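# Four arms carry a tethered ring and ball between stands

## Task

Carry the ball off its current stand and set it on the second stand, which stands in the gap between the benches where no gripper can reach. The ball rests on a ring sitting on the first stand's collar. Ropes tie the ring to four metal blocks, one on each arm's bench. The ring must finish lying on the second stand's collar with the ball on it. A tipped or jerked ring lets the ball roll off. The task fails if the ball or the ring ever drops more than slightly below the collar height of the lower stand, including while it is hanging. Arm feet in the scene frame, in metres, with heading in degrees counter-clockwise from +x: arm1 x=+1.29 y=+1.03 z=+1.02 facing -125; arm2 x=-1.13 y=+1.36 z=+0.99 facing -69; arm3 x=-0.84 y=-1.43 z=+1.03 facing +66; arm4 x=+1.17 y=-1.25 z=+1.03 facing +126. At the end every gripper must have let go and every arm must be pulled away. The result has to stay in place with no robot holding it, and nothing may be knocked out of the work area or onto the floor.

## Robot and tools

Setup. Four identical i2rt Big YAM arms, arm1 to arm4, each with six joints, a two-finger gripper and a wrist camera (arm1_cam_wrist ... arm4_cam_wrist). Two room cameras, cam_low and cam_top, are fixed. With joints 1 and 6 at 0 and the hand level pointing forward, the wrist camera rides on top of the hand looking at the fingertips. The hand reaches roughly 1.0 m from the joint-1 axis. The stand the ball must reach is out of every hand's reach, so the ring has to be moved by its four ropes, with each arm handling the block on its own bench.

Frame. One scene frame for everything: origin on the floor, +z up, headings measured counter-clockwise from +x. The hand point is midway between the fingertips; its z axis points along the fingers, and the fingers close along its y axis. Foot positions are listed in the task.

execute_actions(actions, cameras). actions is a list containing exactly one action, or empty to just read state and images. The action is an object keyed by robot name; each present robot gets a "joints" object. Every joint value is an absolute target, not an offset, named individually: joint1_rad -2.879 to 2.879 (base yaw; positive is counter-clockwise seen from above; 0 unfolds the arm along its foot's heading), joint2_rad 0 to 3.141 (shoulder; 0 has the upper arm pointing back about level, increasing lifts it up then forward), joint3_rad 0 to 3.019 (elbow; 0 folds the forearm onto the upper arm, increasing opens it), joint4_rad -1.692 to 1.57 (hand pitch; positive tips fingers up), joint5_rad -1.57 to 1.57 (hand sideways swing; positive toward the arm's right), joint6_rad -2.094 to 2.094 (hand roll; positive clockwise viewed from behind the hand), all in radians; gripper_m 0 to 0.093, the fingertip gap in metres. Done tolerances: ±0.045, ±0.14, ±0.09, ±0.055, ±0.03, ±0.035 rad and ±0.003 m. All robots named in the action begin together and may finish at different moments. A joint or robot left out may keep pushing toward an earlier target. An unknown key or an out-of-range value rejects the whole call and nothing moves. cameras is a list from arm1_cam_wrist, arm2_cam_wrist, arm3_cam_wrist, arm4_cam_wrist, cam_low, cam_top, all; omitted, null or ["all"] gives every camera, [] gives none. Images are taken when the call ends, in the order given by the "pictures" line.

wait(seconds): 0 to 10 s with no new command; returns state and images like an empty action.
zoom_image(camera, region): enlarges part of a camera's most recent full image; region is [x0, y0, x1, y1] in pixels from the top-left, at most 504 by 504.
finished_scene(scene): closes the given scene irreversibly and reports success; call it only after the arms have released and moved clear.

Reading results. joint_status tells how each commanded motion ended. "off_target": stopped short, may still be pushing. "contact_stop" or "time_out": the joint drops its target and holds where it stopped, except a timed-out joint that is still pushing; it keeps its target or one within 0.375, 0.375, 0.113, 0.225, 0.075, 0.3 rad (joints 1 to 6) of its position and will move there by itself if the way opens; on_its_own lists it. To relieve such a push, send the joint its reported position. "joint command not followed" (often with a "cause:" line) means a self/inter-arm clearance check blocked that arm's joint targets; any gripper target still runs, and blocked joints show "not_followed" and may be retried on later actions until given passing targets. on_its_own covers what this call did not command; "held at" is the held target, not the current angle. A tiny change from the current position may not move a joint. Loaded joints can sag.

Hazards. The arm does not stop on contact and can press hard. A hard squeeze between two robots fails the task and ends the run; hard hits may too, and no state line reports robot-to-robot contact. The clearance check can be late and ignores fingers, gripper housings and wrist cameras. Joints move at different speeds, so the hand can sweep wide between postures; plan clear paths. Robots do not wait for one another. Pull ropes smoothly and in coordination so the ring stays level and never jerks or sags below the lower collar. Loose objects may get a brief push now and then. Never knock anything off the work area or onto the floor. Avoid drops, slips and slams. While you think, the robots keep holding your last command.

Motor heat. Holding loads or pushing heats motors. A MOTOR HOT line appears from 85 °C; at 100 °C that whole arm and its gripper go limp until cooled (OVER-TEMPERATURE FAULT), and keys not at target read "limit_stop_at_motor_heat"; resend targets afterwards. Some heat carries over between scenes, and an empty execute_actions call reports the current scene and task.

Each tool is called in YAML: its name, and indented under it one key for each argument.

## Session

execute_actions:
  actions: []

Scene clock: 0.00 s.
arm1.joint_positions: joint1_rad=-0.140 joint2_rad=+0.307 joint3_rad=+1.329 joint4_rad=-1.289 joint5_rad=-0.202 joint6_rad=+0.646 gripper_m=+0.094
arm1.joint_status: not commanded
arm1.hand: x=+1.2303 y=+0.9256 z=+1.5937 quat_wxyz=(-0.469, -0.782, -0.128, +0.391) (m; scene frame)
arm2.joint_positions: joint1_rad=-0.860 joint2_rad=+0.291 joint3_rad=+1.468 joint4_rad=-1.305 joint5_rad=-0.135 joint6_rad=-0.712 gripper_m=+0.095
arm2.joint_status: not commanded
arm2.hand: x=-1.1425 y=+1.2918 z=+1.6178 quat_wxyz=(-0.171, -0.435, -0.611, +0.639) (m; scene frame)
arm3.joint_positions: joint1_rad=-0.336 joint2_rad=+0.281 joint3_rad=+1.616 joint4_rad=-1.263 joint5_rad=-0.233 joint6_rad=-0.722 gripper_m=+0.094
arm3.joint_status: not commanded
arm3.hand: x=-0.8691 y=-1.4052 z=+1.7191 quat_wxyz=(-0.724, +0.528, -0.429, -0.111) (m; scene frame)
arm4.joint_positions: joint1_rad=+0.499 joint2_rad=+0.419 joint3_rad=+1.580 joint4_rad=-1.473 joint5_rad=+0.133 joint6_rad=+0.389 gripper_m=+0.095
arm4.joint_status: not commanded
arm4.hand: x=+1.1024 y=-1.1932 z=+1.6475 quat_wxyz=(-0.072, +0.721, -0.365, -0.585) (m; scene frame)
pictures: arm1_cam_wrist, arm2_cam_wrist, arm3_cam_wrist, arm4_cam_wrist, cam_low, cam_top
Images, in order (width x height): arm1_cam_wrist 896x504, arm2_cam_wrist 896x504, arm3_cam_wrist 896x504, arm4_cam_wrist 896x504, cam_low 896x504, cam_top 896x504.

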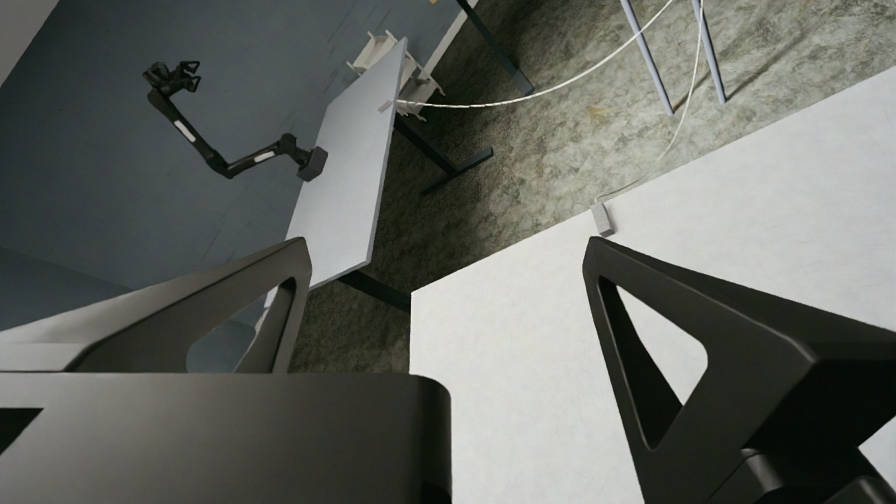

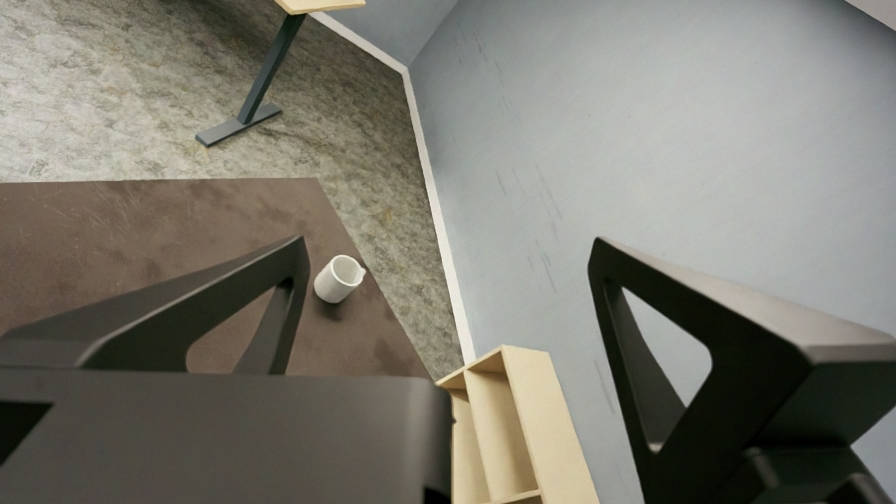

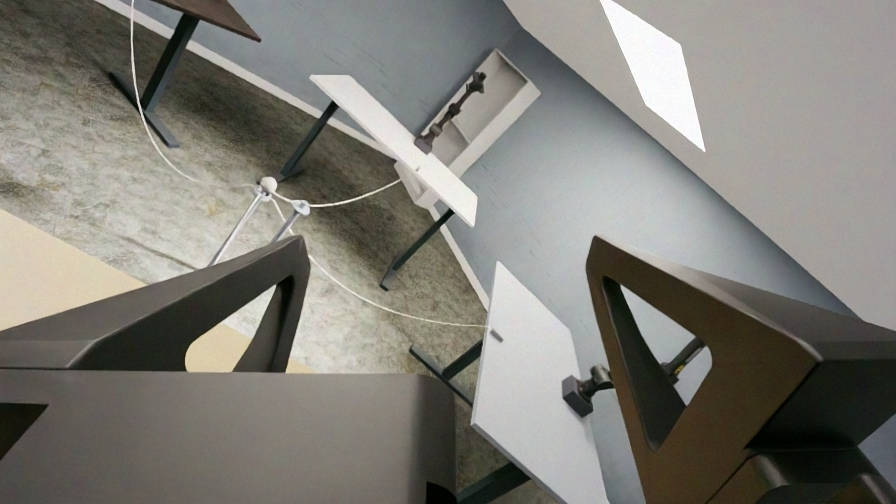

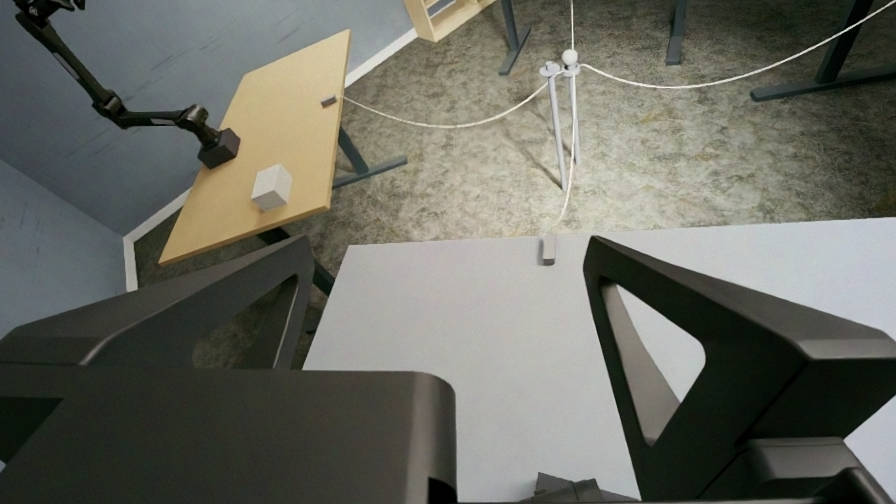

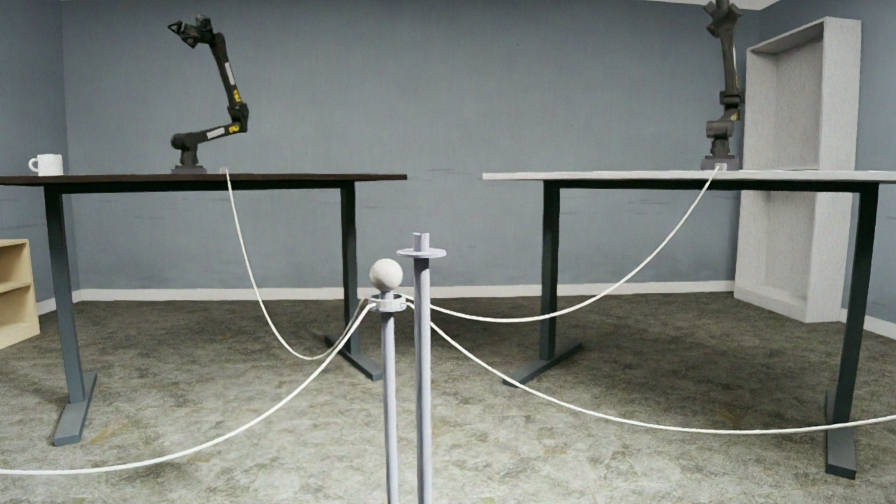

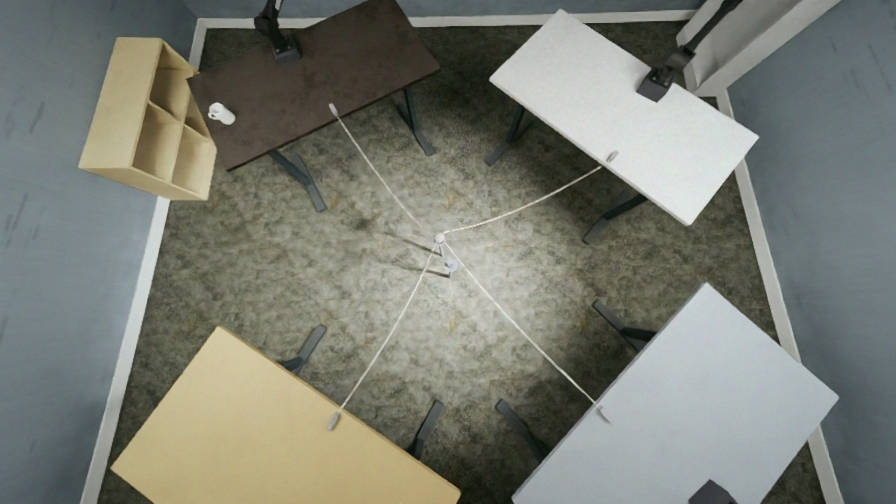

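execute_actions:
  actions:
    - {"arm1":{"joints":{"joint1_rad":0.035,"joint2_rad":2.06,"joint3_rad":1.58,"joint4_rad":-1.055,"joint5_rad":0,"joint6_rad":0}},"arm2":{"joints":{"joint1_rad":0.285,"joint2_rad":2.0,"joint3_rad":1.545,"joint4_rad":-1.05,"joint5_rad":0,"joint6_rad":0.2}},"arm3":{"joints":{"joint1_rad":0.05,"joint2_rad":2.07,"joint3_rad":1.56,"joint4_rad":-1.03,"joint5_rad":0,"joint6_rad":0}},"arm4":{"joints":{"joint1_rad":0.238,"joint2_rad":2.06,"joint3_rad":1.575,"joint4_rad":-1.03,"joint5_rad":0,"joint6_rad":0.14}}}
  cameras: ["arm1_cam_wrist","arm2_cam_wrist","arm3_cam_wrist","arm4_cam_wrist"]

Scene clock: 14.03 s.
arm1.joint_positions: joint1_rad=+0.032 joint2_rad=+2.052 joint3_rad=+1.564 joint4_rad=-1.061 joint5_rad=-0.004 joint6_rad=+0.008 gripper_m=+0.094
arm1.joint_status: all done
arm1.hand: x=+0.9629 y=+0.5227 z=+1.0340 quat_wxyz=(-0.014, -0.880, -0.475, +0.007) (m; scene frame)
arm2.joint_positions: joint1_rad=+0.295 joint2_rad=+1.998 joint3_rad=+1.535 joint4_rad=-1.053 joint5_rad=-0.001 joint6_rad=+0.193 gripper_m=+0.095
arm2.joint_status: all done
arm2.hand: x=-0.7632 y=+0.8900 z=+1.0255 quat_wxyz=(-0.028, -0.523, -0.852, +0.010) (m; scene frame)
arm3.joint_positions: joint1_rad=+0.045 joint2_rad=+2.057 joint3_rad=+1.555 joint4_rad=-1.029 joint5_rad=-0.002 joint6_rad=-0.008 gripper_m=+0.094
arm3.joint_status: all done
arm3.hand: x=-0.6196 y=-0.8743 z=+1.0370 quat_wxyz=(-0.018, +0.563, -0.826, -0.014) (m; scene frame)
arm4.joint_positions: joint1_rad=+0.244 joint2_rad=+2.051 joint3_rad=+1.571 joint4_rad=-1.032 joint5_rad=+0.002 joint6_rad=+0.154 gripper_m=+0.095
arm4.joint_status: all done
arm4.hand: x=+0.7082 y=-0.8572 z=+1.0380 quat_wxyz=(-0.009, +0.909, -0.417, -0.027) (m; scene frame)
pictures: arm1_cam_wrist, arm2_cam_wrist, arm3_cam_wrist, arm4_cam_wrist
Images, in order (width x height): arm1_cam_wrist 896x504, arm2_cam_wrist 896x504, arm3_cam_wrist 896x504, arm4_cam_wrist 896x504.

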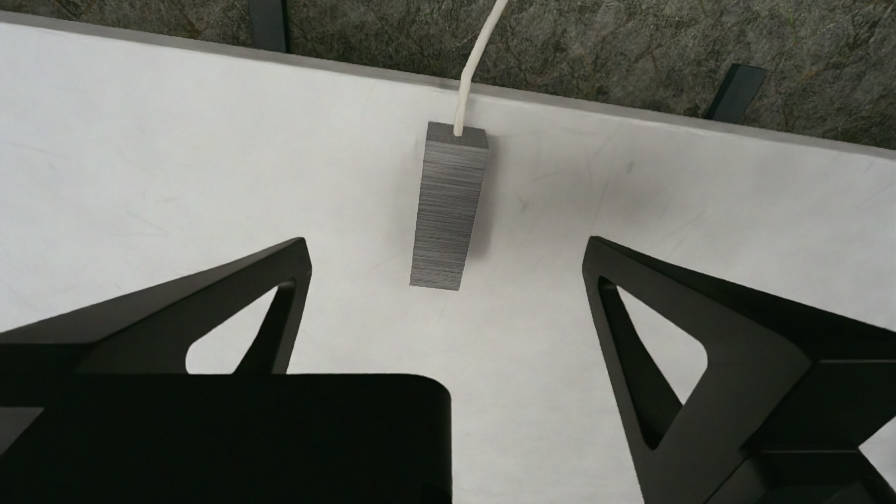

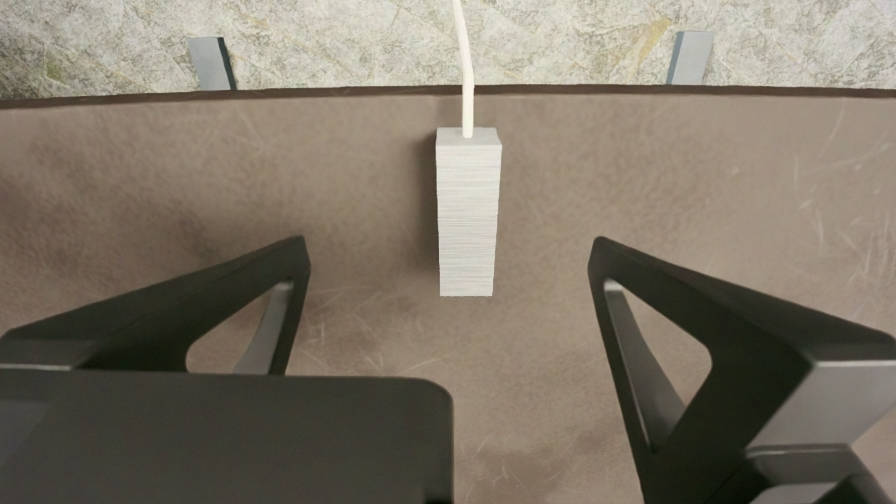

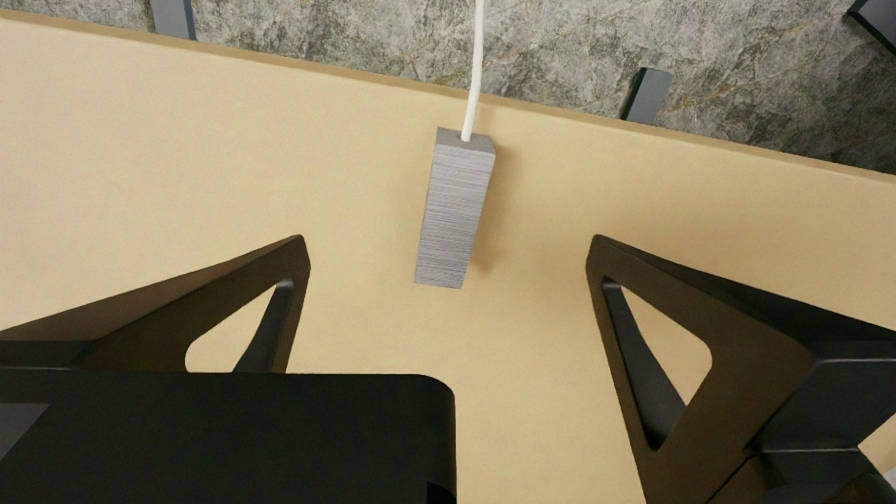

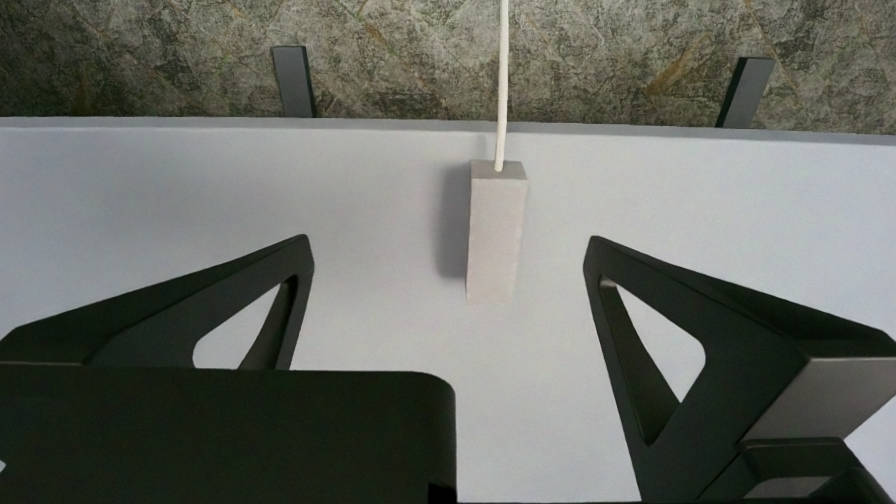

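execute_actions:
  actions:
    - {"arm1":{"joints":{"joint2_rad":2.155,"joint6_rad":0.16}},"arm2":{"joints":{"joint1_rad":0.278,"joint2_rad":2.095,"joint4_rad":-1.08}},"arm3":{"joints":{"joint2_rad":2.18,"joint6_rad":0.17}},"arm4":{"joints":{"joint1_rad":0.208,"joint2_rad":2.146,"joint3_rad":1.525}}}

zoom_image:
  camera: "cam_top"
  region: [395, 205, 495, 305]

zoom_image:
  camera: "cam_low"
  region: [340, 215, 480, 335]

Scene clock: 25.00 s.
arm1.joint_positions: joint1_rad=+0.032 joint2_rad=+2.151 joint3_rad=+1.564 joint4_rad=-1.061 joint5_rad=-0.004 joint6_rad=+0.152 gripper_m=+0.094
arm1.joint_status: all done
arm1.hand: x=+0.9714 y=+0.5344 z=+0.9777 quat_wxyz=(+0.013, -0.911, -0.410, -0.035) (m; scene frame)
arm2.joint_positions: joint1_rad=+0.291 joint2_rad=+2.095 joint3_rad=+1.535 joint4_rad=-1.068 joint5_rad=-0.001 joint6_rad=+0.193 gripper_m=+0.095
arm2.joint_status: all done
arm2.hand: x=-0.7746 y=+0.9011 z=+0.9704 quat_wxyz=(+0.025, -0.525, -0.851, -0.010) (m; scene frame)
arm3.joint_positions: joint1_rad=+0.045 joint2_rad=+2.167 joint3_rad=+1.555 joint4_rad=-1.029 joint5_rad=-0.002 joint6_rad=+0.162 gripper_m=+0.094
arm3.joint_status: all done
arm3.hand: x=-0.6261 y=-0.8902 z=+0.9735 quat_wxyz=(+0.027, +0.491, -0.871, +0.019) (m; scene frame)
arm4.joint_positions: joint1_rad=+0.208 joint2_rad=+2.138 joint3_rad=+1.523 joint4_rad=-1.032 joint5_rad=+0.001 joint6_rad=+0.154 gripper_m=+0.095
arm4.joint_status: all done
arm4.hand: x=+0.7483 y=-0.8640 z=+0.9728 quat_wxyz=(+0.011, +0.901, -0.433, +0.037) (m; scene frame)
pictures: arm1_cam_wrist, arm2_cam_wrist, arm3_cam_wrist, arm4_cam_wrist, cam_low, cam_top
Images, in order (width x height): arm1_cam_wrist 896x504, arm2_cam_wrist 896x504, arm3_cam_wrist 896x504, arm4_cam_wrist 896x504, cam_low 896x504, cam_top 896x504.

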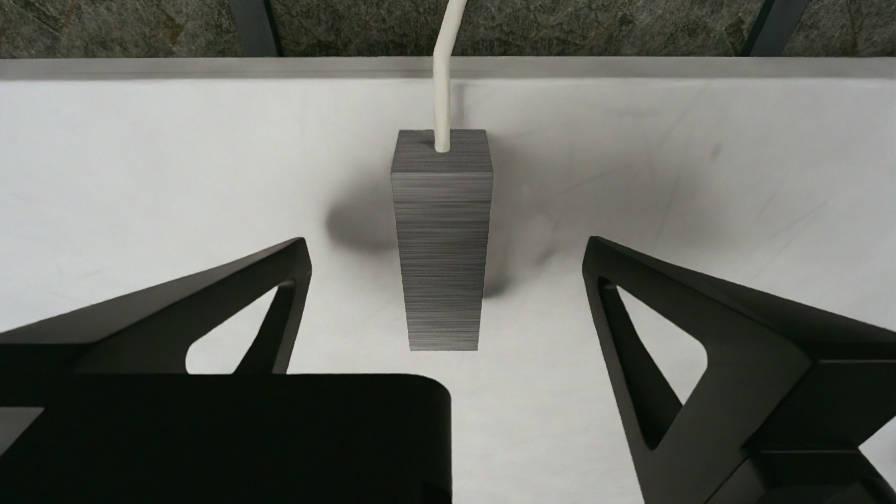

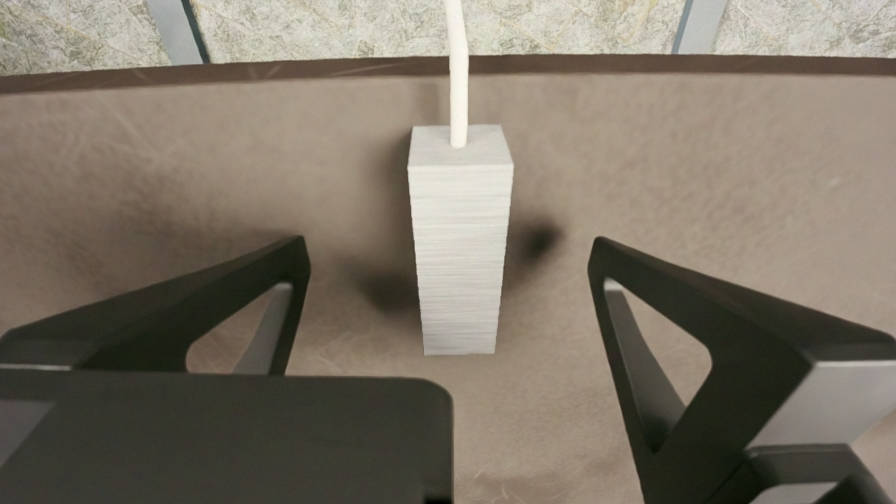

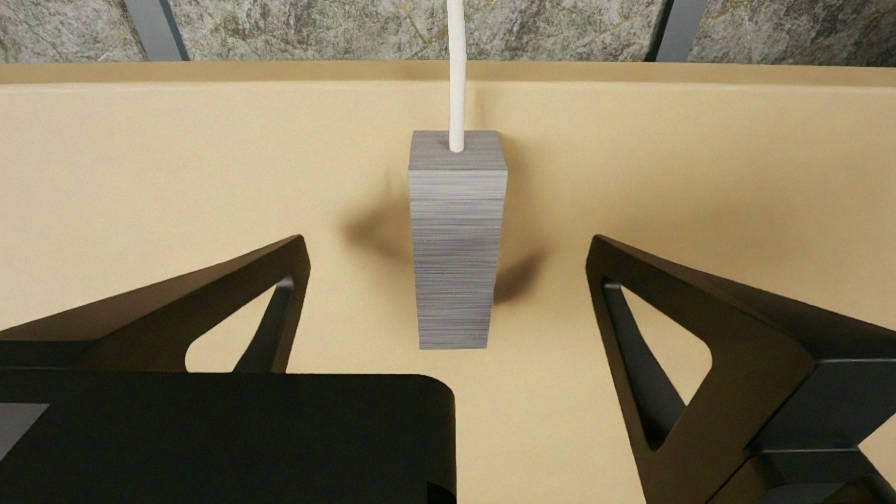

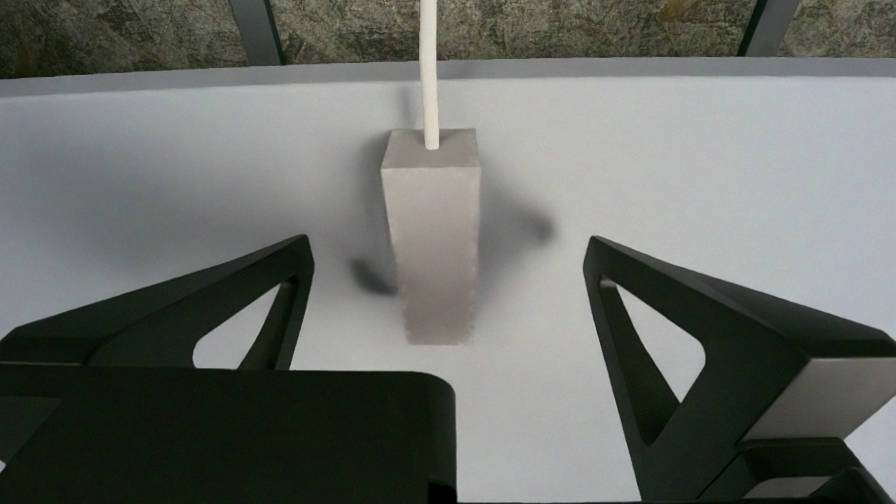

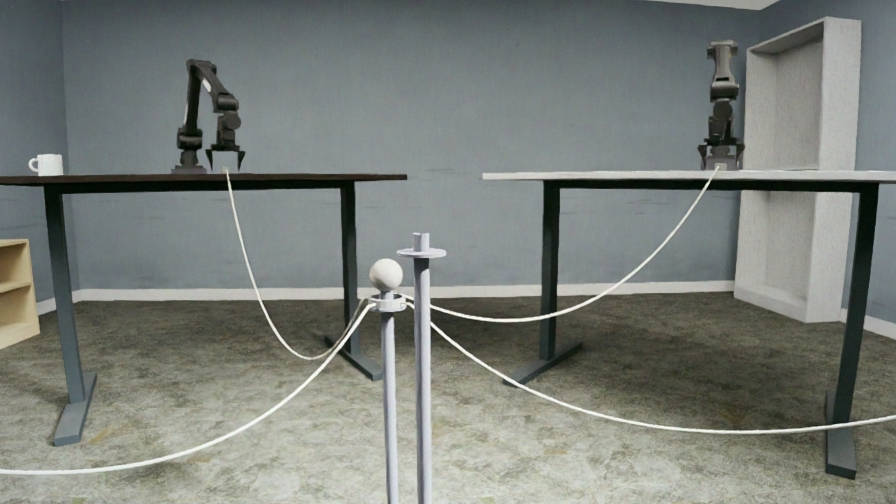

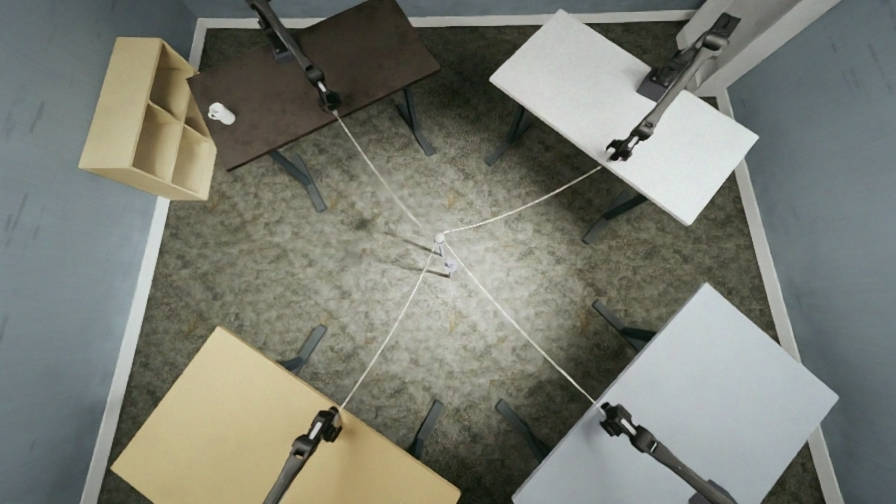

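Region (395, 205, 495, 305) of cam_top's 896x504 image, scaled by 5.040, with more detail than that image has.

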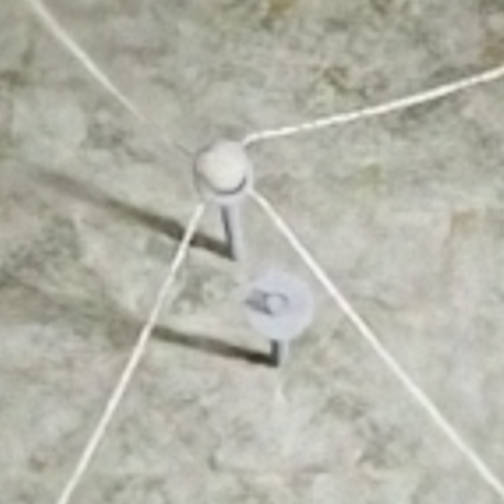

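Region (340, 215, 480, 335) of cam_low's 896x504 image, scaled by 3.600, with more detail than that image has; it fills the top 432 rows of this view, and the rest is white.

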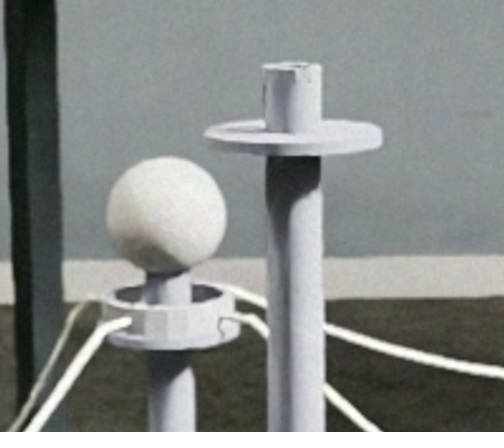

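execute_actions:
  actions: []

Scene clock: 52.17 s.
arm1.joint_positions: joint1_rad=+0.032 joint2_rad=+2.151 joint3_rad=+1.564 joint4_rad=-1.061 joint5_rad=-0.004 joint6_rad=+0.152 gripper_m=+0.094
arm1.joint_status: all done
arm1.hand: x=+0.9714 y=+0.5344 z=+0.9777 quat_wxyz=(+0.013, -0.911, -0.410, -0.035) (m; scene frame)
arm2.joint_positions: joint1_rad=+0.291 joint2_rad=+2.095 joint3_rad=+1.535 joint4_rad=-1.068 joint5_rad=-0.001 joint6_rad=+0.193 gripper_m=+0.095
arm2.joint_status: all done
arm2.hand: x=-0.7746 y=+0.9011 z=+0.9704 quat_wxyz=(+0.025, -0.525, -0.851, -0.010) (m; scene frame)
arm3.joint_positions: joint1_rad=+0.045 joint2_rad=+2.167 joint3_rad=+1.555 joint4_rad=-1.029 joint5_rad=-0.002 joint6_rad=+0.162 gripper_m=+0.094
arm3.joint_status: all done
arm3.hand: x=-0.6261 y=-0.8902 z=+0.9735 quat_wxyz=(+0.027, +0.491, -0.871, +0.019) (m; scene frame)
arm4.joint_positions: joint1_rad=+0.208 joint2_rad=+2.138 joint3_rad=+1.523 joint4_rad=-1.032 joint5_rad=+0.001 joint6_rad=+0.154 gripper_m=+0.095
arm4.joint_status: all done
arm4.hand: x=+0.7483 y=-0.8640 z=+0.9728 quat_wxyz=(+0.011, +0.901, -0.433, +0.037) (m; scene frame)
pictures: arm1_cam_wrist, arm2_cam_wrist, arm3_cam_wrist, arm4_cam_wrist, cam_low, cam_top
Images, in order (width x height): arm1_cam_wrist 896x504, arm2_cam_wrist 896x504, arm3_cam_wrist 896x504, arm4_cam_wrist 896x504, cam_low 896x504, cam_top 896x504.

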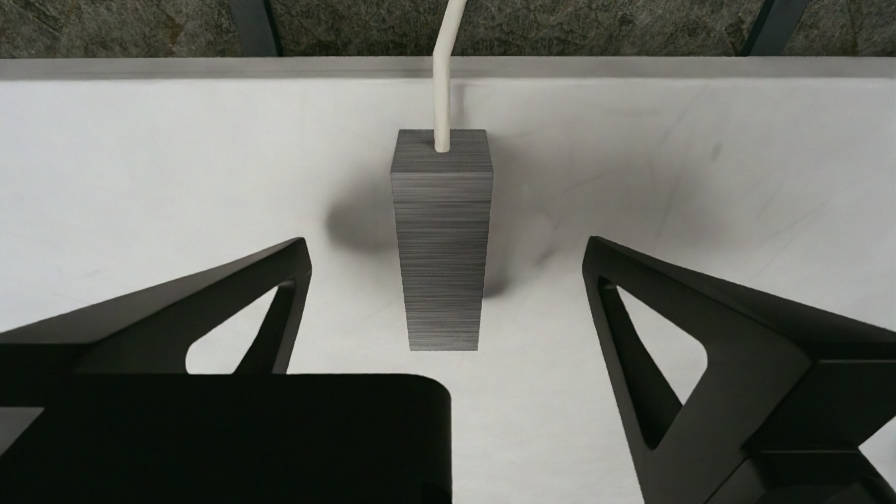

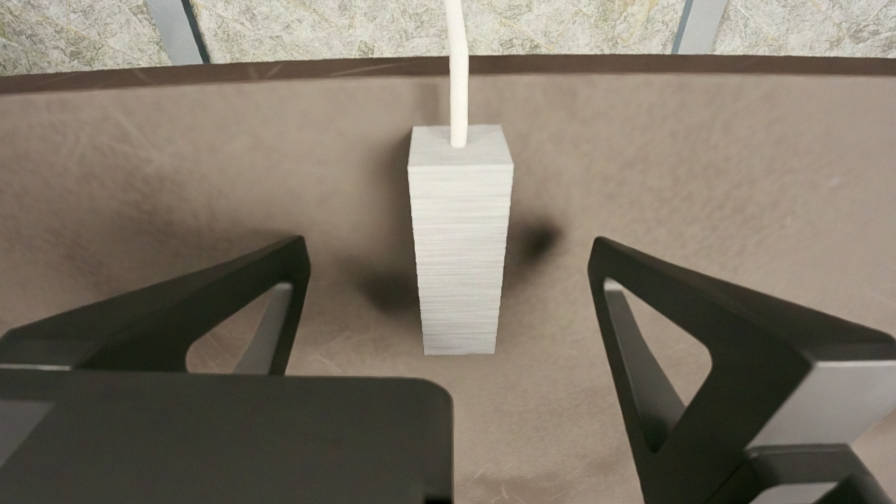

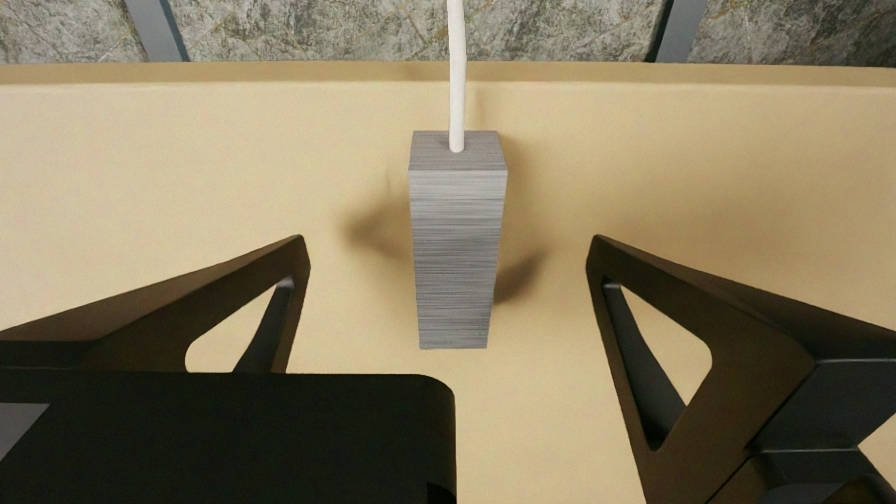

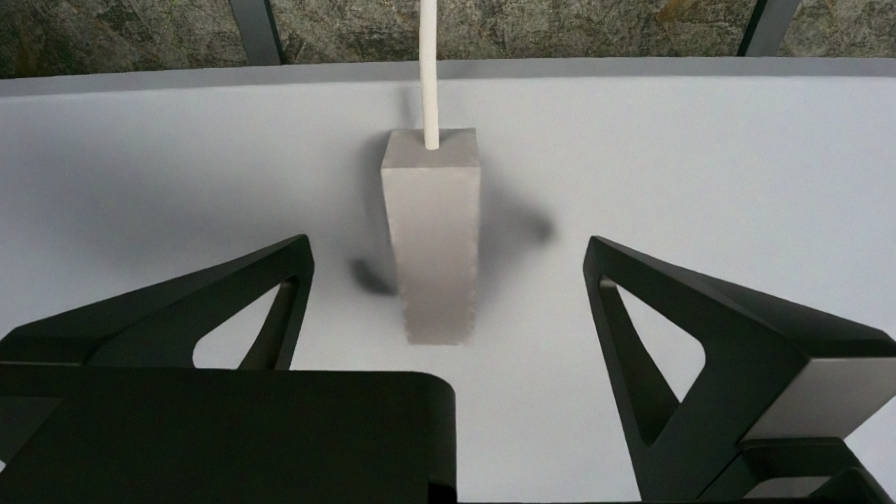

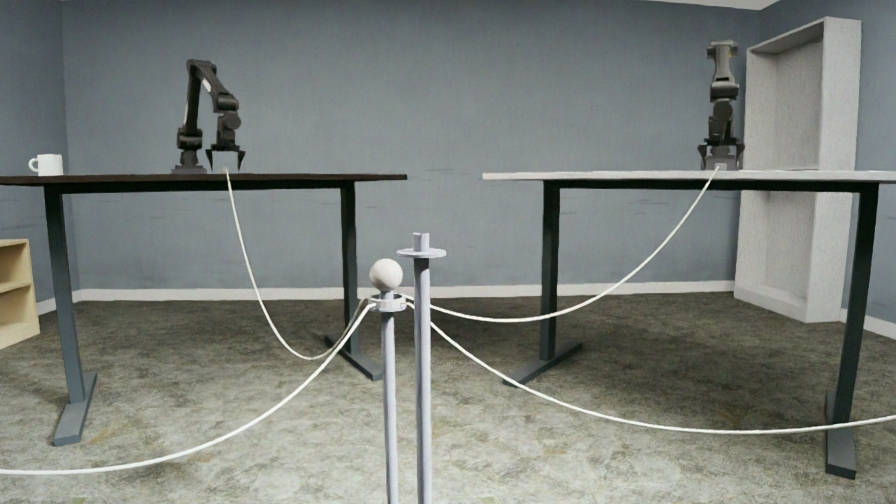

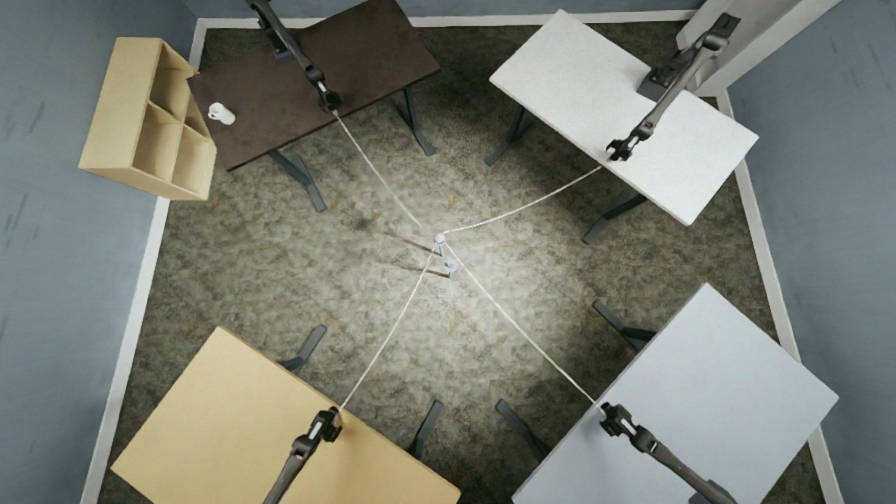

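execute_actions:
  actions:
    - {"arm1":{"joints":{"joint2_rad":2.18}},"arm2":{"joints":{"joint2_rad":2.12}},"arm3":{"joints":{"joint2_rad":2.205}},"arm4":{"joints":{"joint2_rad":2.172}}}
  cameras: ["cam_low","cam_top"]

zoom_image:
  camera: "cam_top"
  region: [410,215,490,295]

Scene clock: 56.43 s.
arm1.joint_positions: joint1_rad=+0.032 joint2_rad=+2.151 joint3_rad=+1.564 joint4_rad=-1.061 joint5_rad=-0.004 joint6_rad=+0.152 gripper_m=+0.094
arm1.joint_status: all done
arm1.hand: x=+0.9714 y=+0.5344 z=+0.9777 quat_wxyz=(+0.013, -0.911, -0.410, -0.035) (m; scene frame)
arm2.joint_positions: joint1_rad=+0.291 joint2_rad=+2.095 joint3_rad=+1.535 joint4_rad=-1.068 joint5_rad=-0.001 joint6_rad=+0.193 gripper_m=+0.095
arm2.joint_status: all done
arm2.hand: x=-0.7746 y=+0.9011 z=+0.9704 quat_wxyz=(+0.025, -0.525, -0.851, -0.010) (m; scene frame)
arm3.joint_positions: joint1_rad=+0.045 joint2_rad=+2.167 joint3_rad=+1.555 joint4_rad=-1.029 joint5_rad=-0.002 joint6_rad=+0.162 gripper_m=+0.094
arm3.joint_status: all done
arm3.hand: x=-0.6261 y=-0.8902 z=+0.9735 quat_wxyz=(+0.027, +0.491, -0.871, +0.019) (m; scene frame)
arm4.joint_positions: joint1_rad=+0.208 joint2_rad=+2.139 joint3_rad=+1.523 joint4_rad=-1.032 joint5_rad=+0.001 joint6_rad=+0.154 gripper_m=+0.095
arm4.joint_status: all done
arm4.hand: x=+0.7484 y=-0.8641 z=+0.9721 quat_wxyz=(+0.011, +0.901, -0.433, +0.038) (m; scene frame)
pictures: cam_low, cam_top
Images, in order (width x height): cam_low 896x504, cam_top 896x504.

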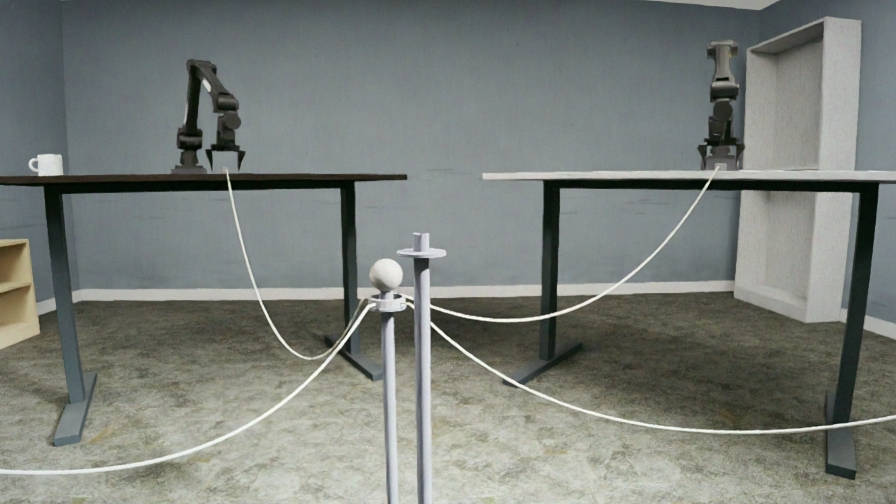

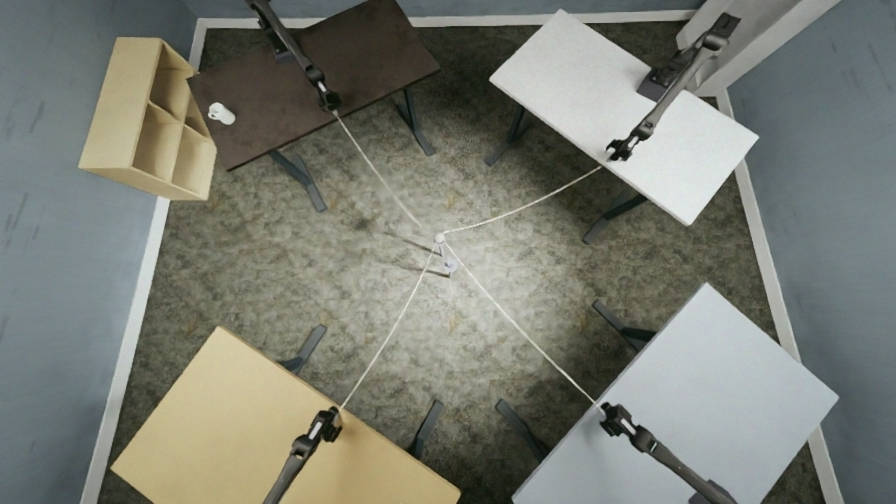

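Region (410, 215, 490, 295) of cam_top's 896x504 image, scaled by 6.300, with more detail than that image has.

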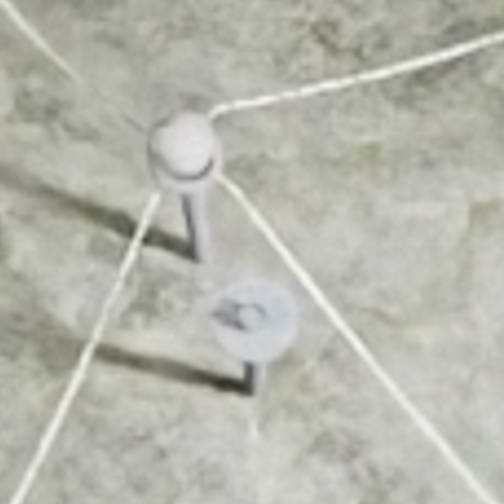

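execute_actions:
  actions:
    - {"arm1":{"joints":{"joint2_rad":2.15,"gripper_m":0.015}},"arm2":{"joints":{"joint2_rad":2.095,"gripper_m":0.015}},"arm3":{"joints":{"joint2_rad":2.165,"gripper_m":0.015}},"arm4":{"joints":{"joint2_rad":2.138,"gripper_m":0.015}}}

Scene clock: 60.80 s.
arm1.joint_positions: joint1_rad=+0.032 joint2_rad=+2.151 joint3_rad=+1.564 joint4_rad=-1.061 joint5_rad=-0.004 joint6_rad=+0.153 gripper_m=+0.025
arm1.joint_status: gripper_m off_target (ended at +0.025, target +0.015); the others done
arm1.hand: x=+0.9712 y=+0.5345 z=+0.9777 quat_wxyz=(+0.013, -0.911, -0.410, -0.035) (m; scene frame)
arm2.joint_positions: joint1_rad=+0.291 joint2_rad=+2.095 joint3_rad=+1.535 joint4_rad=-1.068 joint5_rad=-0.001 joint6_rad=+0.194 gripper_m=+0.025
arm2.joint_status: gripper_m off_target (ended at +0.025, target +0.015); the others done
arm2.hand: x=-0.7747 y=+0.9010 z=+0.9704 quat_wxyz=(+0.024, -0.525, -0.850, -0.010) (m; scene frame)
arm3.joint_positions: joint1_rad=+0.045 joint2_rad=+2.167 joint3_rad=+1.555 joint4_rad=-1.029 joint5_rad=-0.001 joint6_rad=+0.163 gripper_m=+0.024
arm3.joint_status: gripper_m off_target (ended at +0.024, target +0.015); the others done
arm3.hand: x=-0.6260 y=-0.8902 z=+0.9735 quat_wxyz=(+0.026, +0.490, -0.871, +0.020) (m; scene frame)
arm4.joint_positions: joint1_rad=+0.208 joint2_rad=+2.139 joint3_rad=+1.523 joint4_rad=-1.032 joint5_rad=+0.000 joint6_rad=+0.154 gripper_m=+0.025
arm4.joint_status: gripper_m off_target (ended at +0.025, target +0.015); the others done
arm4.hand: x=+0.7483 y=-0.8643 z=+0.9721 quat_wxyz=(+0.011, +0.901, -0.432, +0.038) (m; scene frame)
pictures: arm1_cam_wrist, arm2_cam_wrist, arm3_cam_wrist, arm4_cam_wrist, cam_low, cam_top
Images, in order (width x height): arm1_cam_wrist 896x504, arm2_cam_wrist 896x504, arm3_cam_wrist 896x504, arm4_cam_wrist 896x504, cam_low 896x504, cam_top 896x504.

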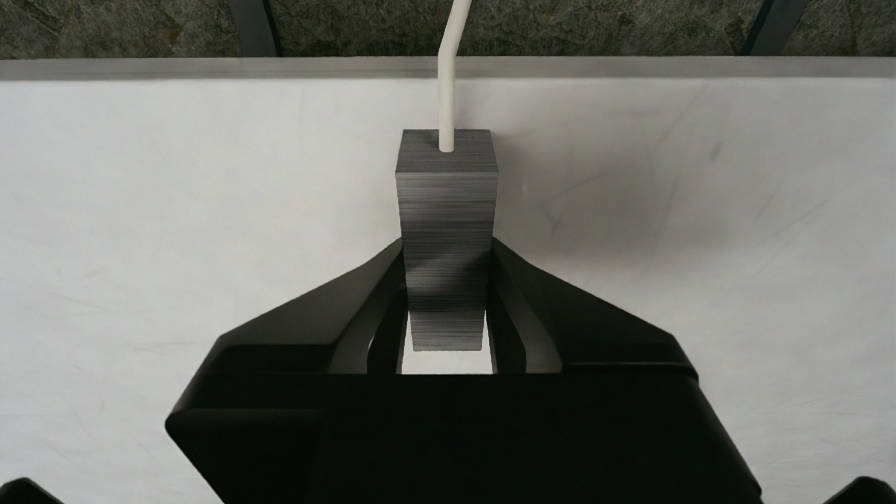

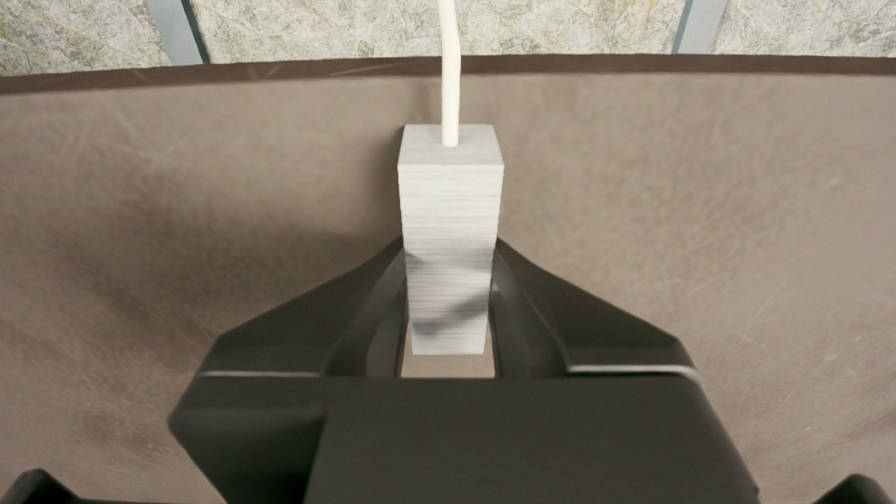

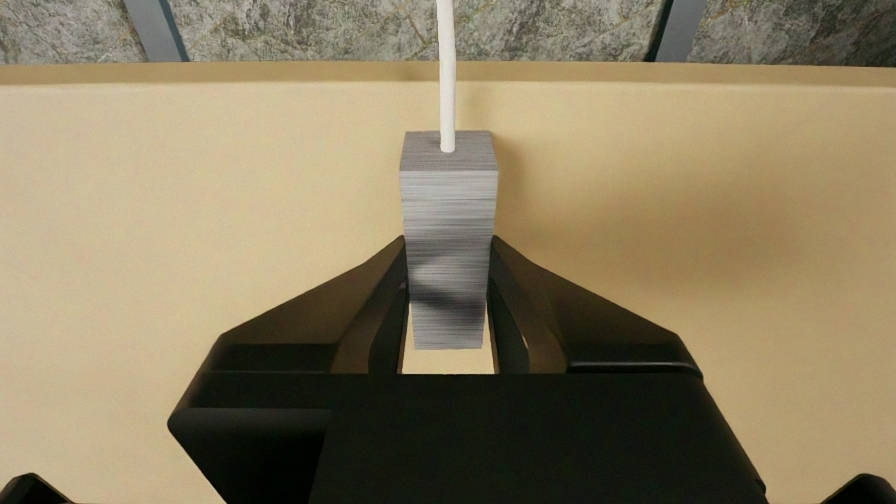

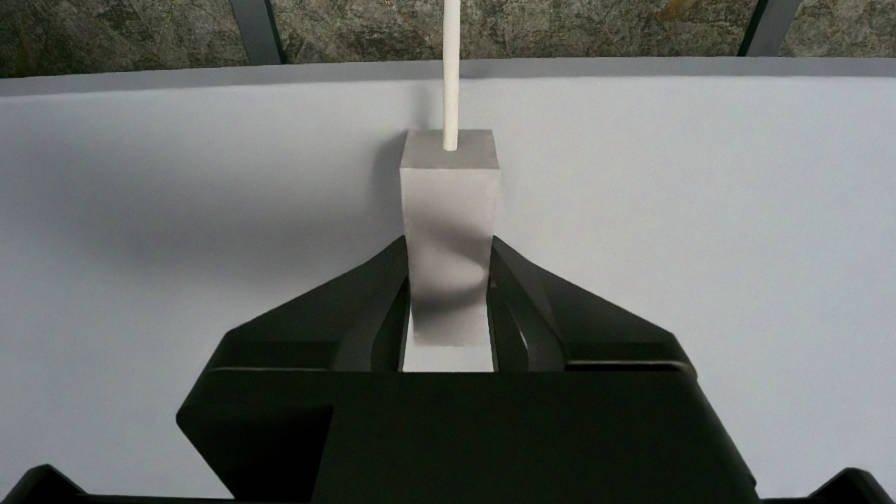

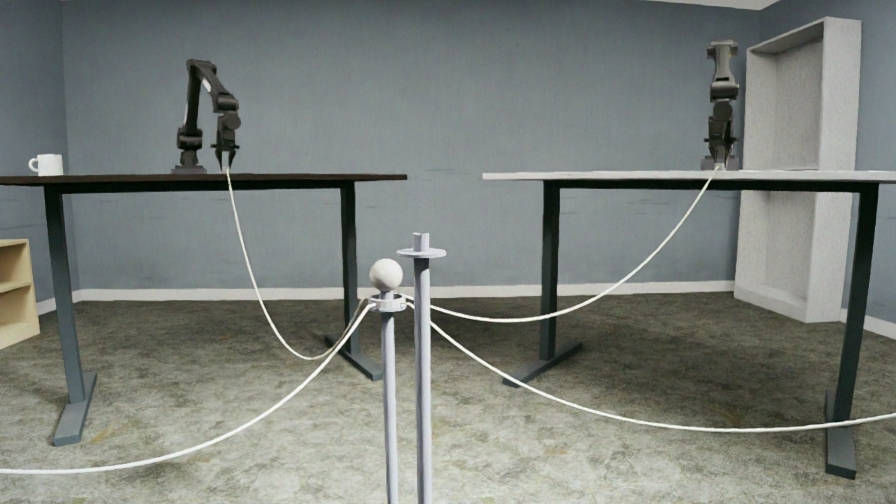

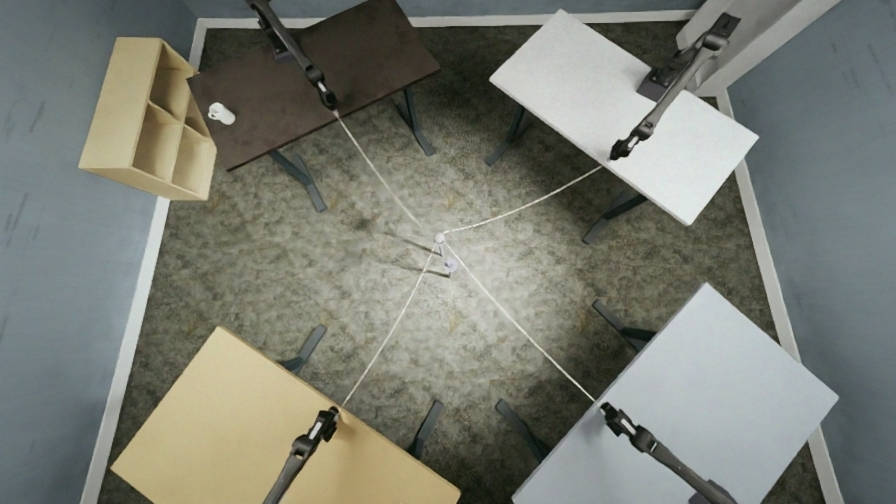

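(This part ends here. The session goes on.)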